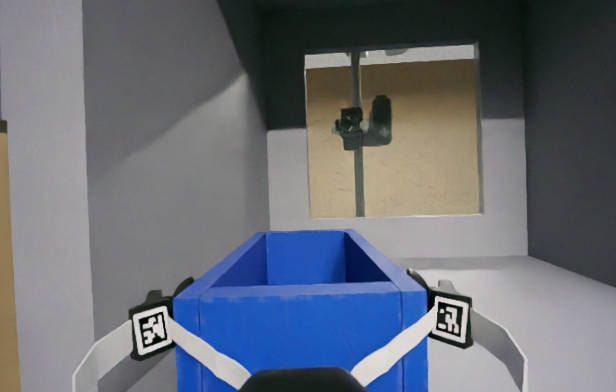

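execute_actions(actions=[{"r1": {"joints": {"gripper_m": 0.135}}}], cameras=[])

execute_actions(actions=[{"r1": {"joints": {"lift_m": 0.95}}}], cameras=[])

execute_actions(actions=[{"r1": {"joints": {"wrist_pitch_rad": 0.9, "arm_m": 0.276}}}], cameras=["r1_wrist_camera", "r1_head_camera"])

Scene clock: 254.00 s.
r1.base_odometry: x=-0.714 y=+2.045 heading=+0.349 (m, m, rad; r1's odometry frame)
r1.turned_by_wheels: +0.000 (rad since the last result)
r1.turned_by_imu: +0.001 (rad since the last result)
r1.base_tilt: forward=+0.4 right=-0.4 (deg)
r1.lidar_m: 0.50 0.50 0.99 1.76 1.85 1.18 1.14 1.23 3.03 0.47 0.47 0.54
r1.base_status: not commanded
r1.joint_positions: lift_m=+0.652 arm_m=+0.071 wrist_yaw_rad=+0.140 wrist_pitch_rad=+0.003 wrist_roll_rad=-0.011 gripper_m=+0.135
r1.joint_status: all done
r1.motor_effort: lift_m=+17(17) arm_m=-5(5) wrist_yaw_rad=+1(2) wrist_pitch_rad=-10(18) wrist_roll_rad=-2(1) gripper_m=+1(19) wheel_0=+2(2) wheel_1=+0(0) wheel_2=+0(0) (%)
r1.hand_pose: x=+0.5397 y=-0.0464 z=+0.8296 quat_wxyz=(+0.998, -0.006, +0.001, +0.070) (m; r1's base frame)
r1.wrist_depth_mm: 237 291 504 759 759 732 597 / 238 291 492 - - 741 603 / 238 287 488 917 - 732 609 / 238 286 484 768 - 732 609 / 240 282 399 466 741 741 591 / 240 208 191 192 192 368 424 / 239 249 191 151 191 281 294
r2.base_odometry: x=+1.072 y=+1.514 heading=+2.530 (m, m, rad; r2's odometry frame)
r2.turned_by_wheels: +0.000 (rad since the last result)
r2.turned_by_imu: +0.000 (rad since the last result)
r2.base_tilt: forward=+1.4 right=-0.4 (deg)
r2.lidar_m: 0.89 0.86 1.53 2.73 2.80 3.36 0.75 0.78 2.17 2.00 1.71 0.93
r2.base_status: not commanded
r2.joint_positions: lift_m=+0.870 arm_m=+0.351 wrist_yaw_rad=+0.000 wrist_pitch_rad=+0.014 wrist_roll_rad=-0.012 gripper_m=+0.000
r2.joint_status: not commanded
r2.motor_effort: lift_m=+20(20) arm_m=-4(4) wrist_yaw_rad=+0(0) wrist_pitch_rad=-5(5) wrist_roll_rad=+0(0) gripper_m=-6(6) wheel_0=+1(1) wheel_1=+1(1) wheel_2=-4(4) (%)
r2.hand_pose: x=+0.8101 y=-0.0874 z=+1.0439 quat_wxyz=(+1.000, -0.006, +0.007, +0.000) (m; r2's base frame)
r2.wrist_depth_mm: 310 319 325 332 342 349 621 / 307 315 324 332 342 351 627 / 549 809 - - 343 349 621 / 574 1336 - - 342 349 621 / 569 1336 - 1537 342 347 621 / 564 1098 - 200 338 347 621 / 564 768 741 162 338 347 621
pictures: none
No camera images: the call's "cameras" was empty. Leave "cameras" out to get every camera's image.

Scene clock: 256.27 s.
r1.base_odometry: x=-0.714 y=+2.045 heading=+0.349 (m, m, rad; r1's odometry frame)
r1.turned_by_wheels: +0.000 (rad since the last result)
r1.turned_by_imu: +0.000 (rad since the last result)
r1.base_tilt: forward=+0.4 right=-0.4 (deg)
r1.lidar_m: 0.47 0.50 0.98 1.77 1.85 1.22 1.14 1.21 3.07 0.46 0.47 0.55
r1.base_status: not commanded
r1.joint_positions: lift_m=+0.950 arm_m=+0.071 wrist_yaw_rad=+0.140 wrist_pitch_rad=+0.003 wrist_roll_rad=-0.011 gripper_m=+0.135
r1.joint_status: all done
r1.motor_effort: lift_m=+21(22) arm_m=-5(5) wrist_yaw_rad=+1(2) wrist_pitch_rad=-9(9) wrist_roll_rad=-1(1) gripper_m=+0(1) wheel_0=+1(2) wheel_1=+0(0) wheel_2=+0(0) (%)
r1.hand_pose: x=+0.5397 y=-0.0464 z=+1.1272 quat_wxyz=(+0.998, -0.006, +0.001, +0.070) (m; r1's base frame)
r1.wrist_depth_mm: 238 231 226 220 216 211 207 / 237 233 228 224 230 235 237 / 239 290 410 462 488 508 539 / 238 286 480 768 759 732 609 / 240 285 480 778 - 732 621 / 239 208 433 788 - 723 615 / 238 249 407 151 768 732 621
r2.base_odometry: x=+1.072 y=+1.514 heading=+2.530 (m, m, rad; r2's odometry frame)
r2.turned_by_wheels: +0.000 (rad since the last result)
r2.turned_by_imu: +0.000 (rad since the last result)
r2.base_tilt: forward=+1.3 right=-0.4 (deg)
r2.lidar_m: 0.89 0.85 1.52 2.71 2.79 3.35 0.74 0.77 2.14 2.00 1.75 0.96
r2.base_status: not commanded
r2.joint_positions: lift_m=+0.870 arm_m=+0.351 wrist_yaw_rad=+0.000 wrist_pitch_rad=+0.014 wrist_roll_rad=-0.012 gripper_m=+0.000
r2.joint_status: not commanded
r2.motor_effort: lift_m=+20(20) arm_m=-4(4) wrist_yaw_rad=+1(0) wrist_pitch_rad=-6(5) wrist_roll_rad=+0(0) gripper_m=-5(6) wheel_0=+1(1) wheel_1=+1(1) wheel_2=-4(4) (%)
r2.hand_pose: x=+0.8101 y=-0.0874 z=+1.0439 quat_wxyz=(+1.000, -0.006, +0.007, +0.000) (m; r2's base frame)
r2.wrist_depth_mm: 309 317 325 332 342 351 621 / 309 317 324 332 342 351 621 / 549 809 - 1182 343 349 621 / 574 1336 - - 342 351 621 / 574 1336 - - 342 349 627 / 564 1118 - 200 340 347 621 / 564 768 741 163 338 345 615
pictures: none
No camera images: the call's "cameras" was empty. Leave "cameras" out to get every camera's image.

Scene clock: 258.00 s.
r1.base_odometry: x=-0.714 y=+2.045 heading=+0.349 (m, m, rad; r1's odometry frame)
r1.turned_by_wheels: +0.000 (rad since the last result)
r1.turned_by_imu: +0.000 (rad since the last result)
r1.base_tilt: forward=+0.4 right=-0.4 (deg)
r1.lidar_m: 0.47 0.50 0.97 1.77 1.87 1.18 1.14 1.19 3.07 0.45 0.47 0.52
r1.base_status: not commanded
r1.joint_positions: lift_m=+0.950 arm_m=+0.275 wrist_yaw_rad=+0.140 wrist_pitch_rad=+0.901 wrist_roll_rad=-0.011 gripper_m=+0.135
r1.joint_status: all done
r1.motor_effort: lift_m=+22(22) arm_m=+5(3) wrist_yaw_rad=-1(1) wrist_pitch_rad=-6(4) wrist_roll_rad=+0(1) gripper_m=+1(1) wheel_0=+2(2) wheel_1=+0(0) wheel_2=+0(0) (%)
r1.hand_pose: x=+0.6355 y=-0.0616 z=+0.9018 quat_wxyz=(+0.898, -0.035, +0.434, +0.065) (m; r1's base frame)
r1.wrist_depth_mm: 214 293 508 580 564 569 525 / 213 300 521 591 585 580 559 / 216 304 492 517 517 517 508 / 220 312 407 397 459 455 455 / 222 317 397 397 415 413 407 / 224 208 332 351 370 357 370 / 232 289 278 151 343 334 340
r2.base_odometry: x=+1.072 y=+1.514 heading=+2.530 (m, m, rad; r2's odometry frame)
r2.turned_by_wheels: +0.000 (rad since the last result)
r2.turned_by_imu: +0.000 (rad since the last result)
r2.base_tilt: forward=+1.5 right=-0.4 (deg)
r2.lidar_m: 0.88 0.86 1.51 2.71 2.75 3.34 0.74 0.78 2.18 2.00 1.73 0.97
r2.base_status: not commanded
r2.joint_positions: lift_m=+0.870 arm_m=+0.351 wrist_yaw_rad=+0.000 wrist_pitch_rad=+0.014 wrist_roll_rad=-0.012 gripper_m=+0.000
r2.joint_status: not commanded
r2.motor_effort: lift_m=+20(20) arm_m=-4(4) wrist_yaw_rad=+1(1) wrist_pitch_rad=-5(6) wrist_roll_rad=+1(1) gripper_m=-6(7) wheel_0=+1(1) wheel_1=+1(1) wheel_2=-4(4) (%)
r2.hand_pose: x=+0.8101 y=-0.0874 z=+1.0439 quat_wxyz=(+1.000, -0.006, +0.007, +0.000) (m; r2's base frame)
r2.wrist_depth_mm: 309 317 324 332 342 349 621 / 309 315 325 330 342 349 627 / 544 809 - 991 343 351 621 / 574 1336 - 991 342 349 621 / 569 1336 - - 342 347 621 / 564 1118 - 199 340 347 615 / 564 778 732 162 338 347 621
pictures: r1_head_camera, r1_wrist_camera
camera_calibration (this result's frames):
r1_wrist_camera: T_world_to_cam=[[0.117952, -0.992832, -0.0192607, -0.111383], [-0.773586, -0.0797089, -0.628659, 1.1171], [0.622618, 0.0890514, -0.777443, 0.534234], [0, 0, 0, 1]] pos_world=[0.544689, -0.0691156, 1.11547]
Images, in order (width x height): r1_head_camera 420x560, r1_wrist_camera 616x392.

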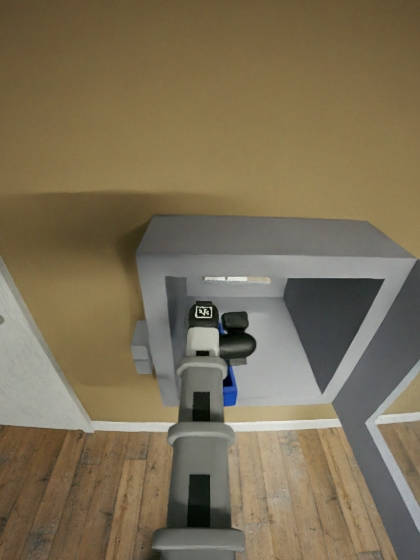

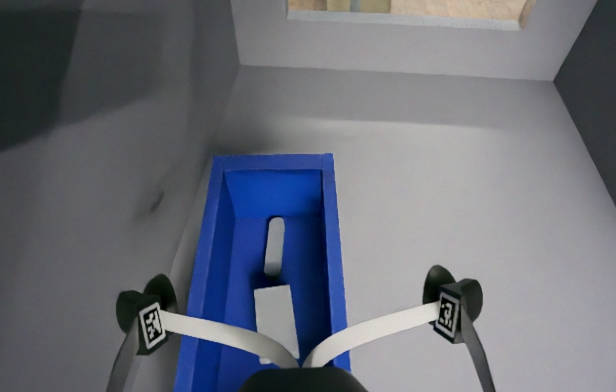

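execute_actions(actions=[{"r1": {"base": {"strafe_m": 0.036}, "joints": {"arm_m": 0.283}, "pace": "slow"}}], cameras=["r1_wrist_camera"])

Scene clock: 261.03 s.
r1.base_odometry: x=-0.726 y=+2.078 heading=+0.349 (m, m, rad; r1's odometry frame)
r1.turned_by_wheels: +0.000 (rad since the last result)
r1.turned_by_imu: +0.000 (rad since the last result)
r1.base_tilt: forward=+0.4 right=-0.4 (deg)
r1.lidar_m: 0.48 0.51 0.95 1.70 1.82 1.22 1.13 1.20 3.07 0.48 0.51 0.51
r1.base_status: done
r1.joint_positions: lift_m=+0.950 arm_m=+0.282 wrist_yaw_rad=+0.140 wrist_pitch_rad=+0.901 wrist_roll_rad=-0.011 gripper_m=+0.135
r1.joint_status: all done
r1.motor_effort: lift_m=+22(21) arm_m=+5(10) wrist_yaw_rad=+0(0) wrist_pitch_rad=-3(7) wrist_roll_rad=-1(1) gripper_m=+1(2) wheel_0=-1(5) wheel_1=+1(6) wheel_2=+1(1) (%)
r1.hand_pose: x=+0.6425 y=-0.0616 z=+0.9018 quat_wxyz=(+0.898, -0.035, +0.434, +0.065) (m; r1's base frame)
r1.wrist_depth_mm: 166 228 394 564 574 559 539 / 165 233 407 597 580 569 574 / 168 238 421 521 517 512 512 / 170 241 387 379 449 459 455 / 173 247 366 402 404 413 413 / 175 208 340 364 310 357 373 / 180 224 330 152 330 338 342
r2.base_odometry: x=+1.072 y=+1.514 heading=+2.530 (m, m, rad; r2's odometry frame)
r2.turned_by_wheels: +0.000 (rad since the last result)
r2.turned_by_imu: +0.000 (rad since the last result)
r2.base_tilt: forward=+1.4 right=-0.3 (deg)
r2.lidar_m: 0.89 0.90 1.50 2.71 2.78 3.36 0.77 0.79 2.18 2.00 1.72 0.97
r2.base_status: not commanded
r2.joint_positions: lift_m=+0.870 arm_m=+0.351 wrist_yaw_rad=+0.000 wrist_pitch_rad=+0.014 wrist_roll_rad=-0.012 gripper_m=+0.000
r2.joint_status: not commanded
r2.motor_effort: lift_m=+20(20) arm_m=-4(4) wrist_yaw_rad=+1(1) wrist_pitch_rad=-6(6) wrist_roll_rad=+0(0) gripper_m=-6(4) wheel_0=+1(1) wheel_1=+1(1) wheel_2=-4(4) (%)
r2.hand_pose: x=+0.8101 y=-0.0874 z=+1.0439 quat_wxyz=(+1.000, -0.006, +0.007, +0.000) (m; r2's base frame)
r2.wrist_depth_mm: 309 317 324 332 342 351 621 / 309 315 324 334 342 349 621 / 549 798 - 991 343 349 627 / 574 1336 - 976 343 349 627 / 569 1336 - - 342 349 621 / 569 1118 - 200 340 347 621 / 559 768 741 162 338 347 621
pictures: r1_wrist_camera
camera_calibration (this result's frames):
r1_wrist_camera: T_world_to_cam=[[0.117952, -0.992832, -0.0192607, -0.112208], [-0.773585, -0.0797089, -0.628659, 1.12252], [0.622618, 0.0890515, -0.777443, 0.529875], [0, 0, 0, 1]] pos_world=[0.551689, -0.0691156, 1.11547]
Images, in order (width x height): r1_wrist_camera 616x392.

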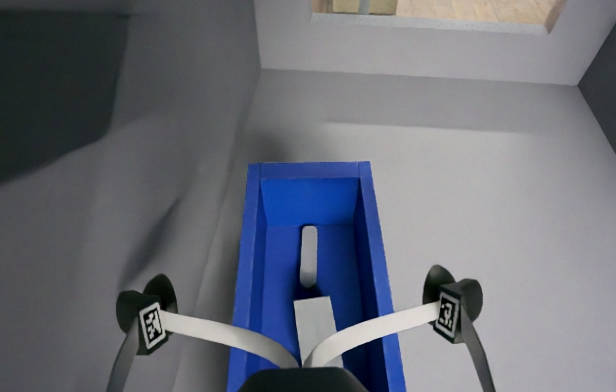

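execute_actions(actions=[{"r1": {"joints": {"lift_m": 0.88}, "pace": "slow"}}], cameras=["r1_wrist_camera", "r1_head_camera"])

Scene clock: 262.70 s.
r1.base_odometry: x=-0.726 y=+2.078 heading=+0.349 (m, m, rad; r1's odometry frame)
r1.turned_by_wheels: +0.000 (rad since the last result)
r1.turned_by_imu: +0.000 (rad since the last result)
r1.base_tilt: forward=+0.5 right=-0.4 (deg)
r1.lidar_m: 0.49 0.50 0.95 1.73 1.81 1.23 1.14 1.21 3.07 0.48 0.53 0.54
r1.base_status: not commanded
r1.joint_positions: lift_m=+0.880 arm_m=+0.282 wrist_yaw_rad=+0.140 wrist_pitch_rad=+0.901 wrist_roll_rad=-0.011 gripper_m=+0.135
r1.joint_status: all done
r1.motor_effort: lift_m=+15(18) arm_m=+5(5) wrist_yaw_rad=-1(0) wrist_pitch_rad=-5(4) wrist_roll_rad=-1(1) gripper_m=+1(1) wheel_0=-1(0) wheel_1=+1(1) wheel_2=+1(1) (%)
r1.hand_pose: x=+0.6425 y=-0.0616 z=+0.8323 quat_wxyz=(+0.898, -0.035, +0.434, +0.065) (m; r1's base frame)
r1.wrist_depth_mm: 166 229 394 544 539 525 525 / 166 234 402 480 480 477 480 / 168 238 342 320 399 418 418 / 170 243 343 353 353 368 370 / 172 247 320 324 307 332 332 / 174 208 260 268 213 291 300 / 180 225 211 152 228 271 273
r2.base_odometry: x=+1.072 y=+1.514 heading=+2.530 (m, m, rad; r2's odometry frame)
r2.turned_by_wheels: +0.000 (rad since the last result)
r2.turned_by_imu: +0.000 (rad since the last result)
r2.base_tilt: forward=+1.5 right=-0.4 (deg)
r2.lidar_m: 0.89 0.86 1.50 2.72 2.79 3.34 0.77 0.76 2.17 1.99 1.73 0.96
r2.base_status: not commanded
r2.joint_positions: lift_m=+0.870 arm_m=+0.351 wrist_yaw_rad=+0.000 wrist_pitch_rad=+0.014 wrist_roll_rad=-0.012 gripper_m=+0.000
r2.joint_status: not commanded
r2.motor_effort: lift_m=+21(20) arm_m=-4(4) wrist_yaw_rad=+0(0) wrist_pitch_rad=-6(6) wrist_roll_rad=+1(1) gripper_m=-7(6) wheel_0=+1(1) wheel_1=+1(1) wheel_2=-4(4) (%)
r2.hand_pose: x=+0.8101 y=-0.0874 z=+1.0439 quat_wxyz=(+1.000, -0.006, +0.007, +0.000) (m; r2's base frame)
r2.wrist_depth_mm: 307 317 325 332 342 349 627 / 307 315 324 332 342 349 627 / 549 798 - 1537 343 349 627 / 569 1308 - 991 342 349 621 / 569 1336 - - 342 349 621 / 564 1118 - 200 340 347 621 / 559 768 741 162 338 347 621
pictures: r1_head_camera, r1_wrist_camera
camera_calibration (this result's frames):
r1_wrist_camera: T_world_to_cam=[[0.117952, -0.992833, -0.0192608, -0.113547], [-0.773586, -0.0797087, -0.628659, 1.07881], [0.622618, 0.0890513, -0.777443, 0.475825], [0, 0, 0, 1]] pos_world=[0.55169, -0.0691156, 1.04595]
Images, in order (width x height): r1_head_camera 420x560, r1_wrist_camera 616x392.

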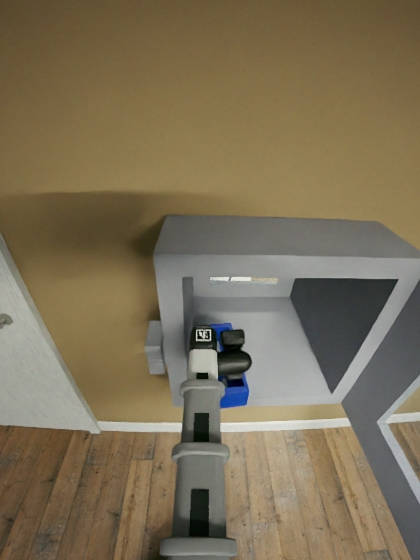

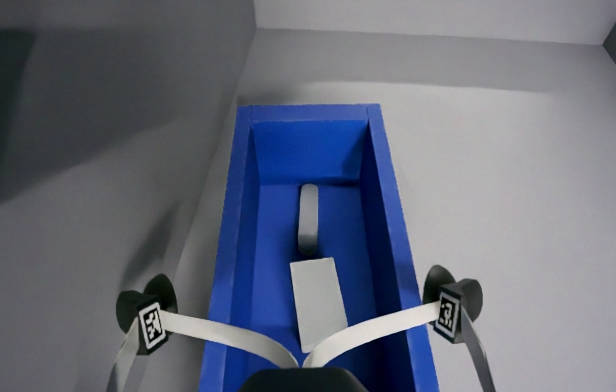

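execute_actions(actions=[{"r1": {"joints": {"gripper_m": 0.07}}}], cameras=["r1_wrist_camera"])

Scene clock: 264.60 s.
r1.base_odometry: x=-0.726 y=+2.078 heading=+0.349 (m, m, rad; r1's odometry frame)
r1.turned_by_wheels: +0.000 (rad since the last result)
r1.turned_by_imu: +0.000 (rad since the last result)
r1.base_tilt: forward=+0.5 right=-0.3 (deg)
r1.lidar_m: 0.45 0.51 0.96 1.73 1.81 1.22 1.15 1.21 3.05 0.48 0.51 0.52
r1.base_status: not commanded
r1.joint_positions: lift_m=+0.880 arm_m=+0.282 wrist_yaw_rad=+0.140 wrist_pitch_rad=+0.905 wrist_roll_rad=-0.011 gripper_m=+0.070
r1.joint_status: all done
r1.motor_effort: lift_m=+18(18) arm_m=+5(5) wrist_yaw_rad=+1(1) wrist_pitch_rad=-16(16) wrist_roll_rad=-1(1) gripper_m=-19(20) wheel_0=-1(1) wheel_1=+1(1) wheel_2=+1(1) (%)
r1.hand_pose: x=+0.6415 y=-0.0618 z=+0.8314 quat_wxyz=(+0.897, -0.036, +0.436, +0.065) (m; r1's base frame)
r1.wrist_depth_mm: 167 229 394 539 530 521 517 / 165 234 410 469 469 469 473 / 167 240 315 309 402 410 410 / 171 243 325 342 349 364 366 / 173 247 306 314 307 327 327 / 174 210 222 260 208 293 297 / 172 225 182 236 187 265 272
r2.base_odometry: x=+1.072 y=+1.514 heading=+2.530 (m, m, rad; r2's odometry frame)
r2.turned_by_wheels: +0.000 (rad since the last result)
r2.turned_by_imu: +0.000 (rad since the last result)
r2.base_tilt: forward=+1.6 right=-0.4 (deg)
r2.lidar_m: 0.88 0.86 1.50 2.73 2.78 3.35 0.75 0.78 2.19 2.01 1.74 0.96
r2.base_status: not commanded
r2.joint_positions: lift_m=+0.870 arm_m=+0.351 wrist_yaw_rad=+0.000 wrist_pitch_rad=+0.014 wrist_roll_rad=-0.012 gripper_m=+0.000
r2.joint_status: not commanded
r2.motor_effort: lift_m=+21(20) arm_m=-4(4) wrist_yaw_rad=+0(1) wrist_pitch_rad=-5(6) wrist_roll_rad=+1(0) gripper_m=-5(6) wheel_0=+1(1) wheel_1=+1(0) wheel_2=-4(4) (%)
r2.hand_pose: x=+0.8101 y=-0.0874 z=+1.0439 quat_wxyz=(+1.000, -0.006, +0.007, +0.000) (m; r2's base frame)
r2.wrist_depth_mm: 309 317 324 334 342 351 627 / 309 315 322 332 343 349 621 / 549 820 - 1499 342 349 621 / 574 1308 - 976 343 349 621 / 569 1366 - 946 343 349 621 / 564 1098 - 200 338 349 621 / 559 768 741 162 338 347 627
pictures: r1_wrist_camera
camera_calibration (this result's frames):
r1_wrist_camera: T_world_to_cam=[[0.117565, -0.99288, -0.0191696, -0.113475], [-0.7762, -0.0798337, -0.625411, 1.07648], [0.619428, 0.0884061, -0.78006, 0.479896], [0, 0, 0, 1]] pos_world=[0.551642, -0.0691536, 1.04541]
Images, in order (width x height): r1_wrist_camera 616x392.

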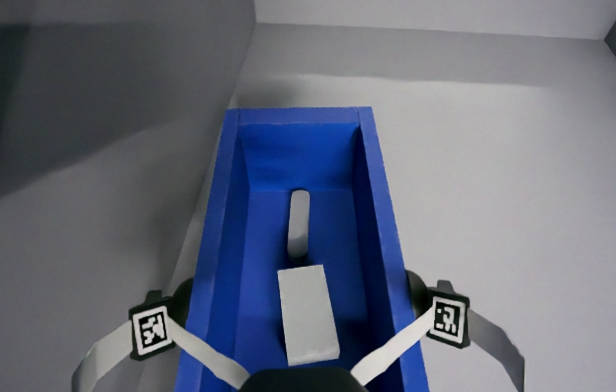

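execute_actions(actions=[{"r1": {"joints": {"lift_m": 0.91}, "pace": "slow"}}], cameras=["r1_wrist_camera", "r1_head_camera"])

Scene clock: 265.90 s.
r1.base_odometry: x=-0.726 y=+2.078 heading=+0.349 (m, m, rad; r1's odometry frame)
r1.turned_by_wheels: +0.000 (rad since the last result)
r1.turned_by_imu: +0.000 (rad since the last result)
r1.base_tilt: forward=+0.5 right=-0.4 (deg)
r1.lidar_m: 0.46 0.51 0.97 1.73 1.79 1.18 1.14 1.21 3.06 0.50 0.51 0.54
r1.base_status: not commanded
r1.joint_positions: lift_m=+0.910 arm_m=+0.282 wrist_yaw_rad=+0.140 wrist_pitch_rad=+0.906 wrist_roll_rad=-0.011 gripper_m=+0.070
r1.joint_status: all done
r1.motor_effort: lift_m=+24(24) arm_m=+5(5) wrist_yaw_rad=+1(1) wrist_pitch_rad=-18(19) wrist_roll_rad=-2(0) gripper_m=-20(19) wheel_0=-1(1) wheel_1=+1(1) wheel_2=+1(1) (%)
r1.hand_pose: x=+0.6415 y=-0.0618 z=+0.8608 quat_wxyz=(+0.897, -0.036, +0.436, +0.065) (m; r1's base frame)
r1.wrist_depth_mm: 165 228 394 564 549 535 530 / 165 234 410 517 517 517 517 / 168 238 319 307 442 452 455 / 170 242 325 342 384 402 402 / 173 247 310 315 307 359 362 / 174 211 222 262 208 322 325 / 172 225 181 236 187 290 298
r2.base_odometry: x=+1.072 y=+1.514 heading=+2.530 (m, m, rad; r2's odometry frame)
r2.turned_by_wheels: +0.000 (rad since the last result)
r2.turned_by_imu: +0.000 (rad since the last result)
r2.base_tilt: forward=+1.7 right=-0.4 (deg)
r2.lidar_m: 0.88 0.90 1.51 2.71 2.80 3.34 0.76 0.77 2.16 2.01 1.73 0.96
r2.base_status: not commanded
r2.joint_positions: lift_m=+0.870 arm_m=+0.351 wrist_yaw_rad=+0.000 wrist_pitch_rad=+0.014 wrist_roll_rad=-0.012 gripper_m=+0.000
r2.joint_status: not commanded
r2.motor_effort: lift_m=+20(20) arm_m=-4(4) wrist_yaw_rad=+0(1) wrist_pitch_rad=-5(5) wrist_roll_rad=+0(0) gripper_m=-6(6) wheel_0=+1(1) wheel_1=+1(1) wheel_2=-4(4) (%)
r2.hand_pose: x=+0.8101 y=-0.0874 z=+1.0439 quat_wxyz=(+1.000, -0.006, +0.007, +0.000) (m; r2's base frame)
r2.wrist_depth_mm: 310 317 325 332 340 351 621 / 309 317 324 330 342 349 621 / 549 809 - 976 342 349 621 / 574 1336 - 991 343 349 621 / 569 1336 - - 342 349 621 / 564 1118 - 200 340 347 615 / 559 778 732 162 338 345 621
pictures: r1_head_camera, r1_wrist_camera
camera_calibration (this result's frames):
r1_wrist_camera: T_world_to_cam=[[0.117558, -0.992881, -0.0191612, -0.112916], [-0.776438, -0.0798674, -0.625113, 1.0947], [0.619132, 0.0883646, -0.780299, 0.503286], [0, 0, 0, 1]] pos_world=[0.55164, -0.0691542, 1.07486]
Images, in order (width x height): r1_head_camera 420x560, r1_wrist_camera 616x392.

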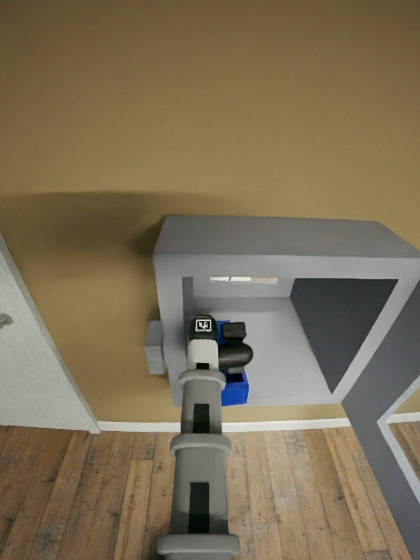

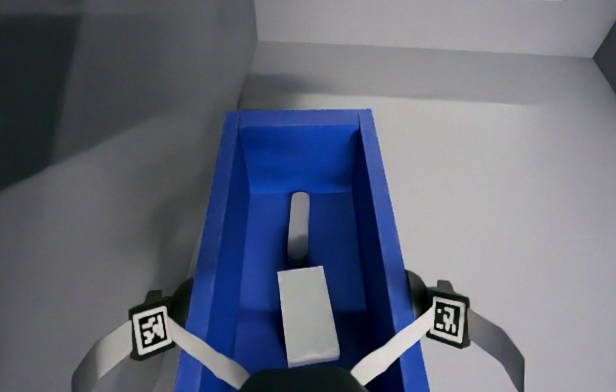

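execute_actions(actions=[{"r1": {"joints": {"arm_m": 0.0}, "pace": "slow"}}], cameras=["r1_wrist_camera", "r1_head_camera"])

Scene clock: 270.93 s.
r1.base_odometry: x=-0.726 y=+2.078 heading=+0.349 (m, m, rad; r1's odometry frame)
r1.turned_by_wheels: +0.000 (rad since the last result)
r1.turned_by_imu: +0.001 (rad since the last result)
r1.base_tilt: forward=+0.4 right=-0.4 (deg)
r1.lidar_m: 0.29 0.51 0.96 1.73 1.82 1.21 1.14 1.22 3.09 0.51 0.52 0.27
r1.base_status: not commanded
r1.joint_positions: lift_m=+0.910 arm_m=+0.001 wrist_yaw_rad=+0.140 wrist_pitch_rad=+0.906 wrist_roll_rad=-0.011 gripper_m=+0.070
r1.joint_status: all done
r1.motor_effort: lift_m=+24(24) arm_m=-5(6) wrist_yaw_rad=+0(1) wrist_pitch_rad=-18(16) wrist_roll_rad=-1(2) gripper_m=-20(20) wheel_0=-1(0) wheel_1=+1(1) wheel_2=+1(1) (%)
r1.hand_pose: x=+0.3603 y=-0.0618 z=+0.8608 quat_wxyz=(+0.897, -0.036, +0.436, +0.065) (m; r1's base frame)
r1.wrist_depth_mm: 535 297 382 621 615 609 597 / 609 574 394 521 525 517 525 / 732 691 359 309 442 455 455 / 854 831 338 342 413 424 415 / 1060 1042 307 315 307 904 866 / 1098 1060 222 260 208 1025 1060 / 991 960 182 236 188 976 1042
r2.base_odometry: x=+1.072 y=+1.514 heading=+2.530 (m, m, rad; r2's odometry frame)
r2.turned_by_wheels: +0.000 (rad since the last result)
r2.turned_by_imu: +0.001 (rad since the last result)
r2.base_tilt: forward=+1.5 right=-0.3 (deg)
r2.lidar_m: 0.89 0.89 1.53 2.70 2.76 3.37 0.75 0.78 2.16 2.00 1.71 0.96
r2.base_status: not commanded
r2.joint_positions: lift_m=+0.870 arm_m=+0.351 wrist_yaw_rad=+0.000 wrist_pitch_rad=+0.014 wrist_roll_rad=-0.012 gripper_m=+0.000
r2.joint_status: not commanded
r2.motor_effort: lift_m=+20(21) arm_m=-4(4) wrist_yaw_rad=-1(0) wrist_pitch_rad=-5(5) wrist_roll_rad=+0(1) gripper_m=-5(5) wheel_0=+1(1) wheel_1=+1(1) wheel_2=-4(4) (%)
r2.hand_pose: x=+0.8101 y=-0.0874 z=+1.0439 quat_wxyz=(+1.000, -0.006, +0.007, +0.000) (m; r2's base frame)
r2.wrist_depth_mm: 310 315 325 332 340 349 627 / 307 315 324 332 342 351 627 / 549 798 - 1537 343 351 627 / 574 1336 - 1499 343 349 621 / 569 1336 - - 340 347 621 / 564 1098 - 200 338 347 621 / 564 768 732 162 338 345 615
pictures: r1_head_camera, r1_wrist_camera
camera_calibration (this result's frames):
r1_wrist_camera: T_world_to_cam=[[0.117582, -0.992878, -0.0191606, -0.0798728], [-0.776451, -0.0798887, -0.625094, 0.876409], [0.619111, 0.0883772, -0.780315, 0.677358], [0, 0, 0, 1]] pos_world=[0.27052, -0.0691518, 1.07486]
Images, in order (width x height): r1_head_camera 420x560, r1_wrist_camera 616x392.

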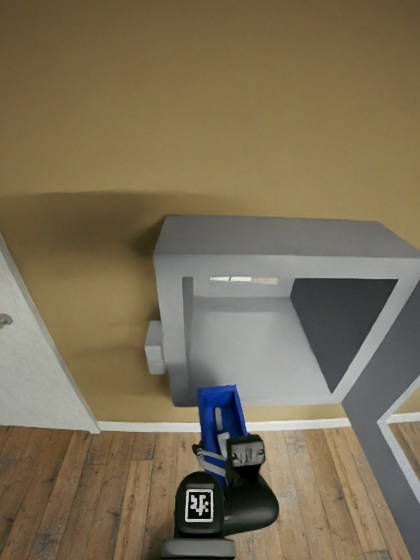

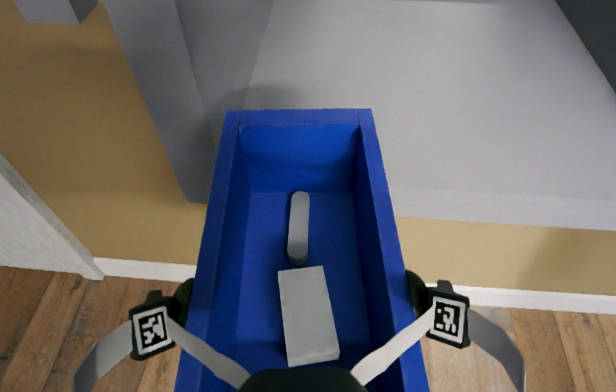

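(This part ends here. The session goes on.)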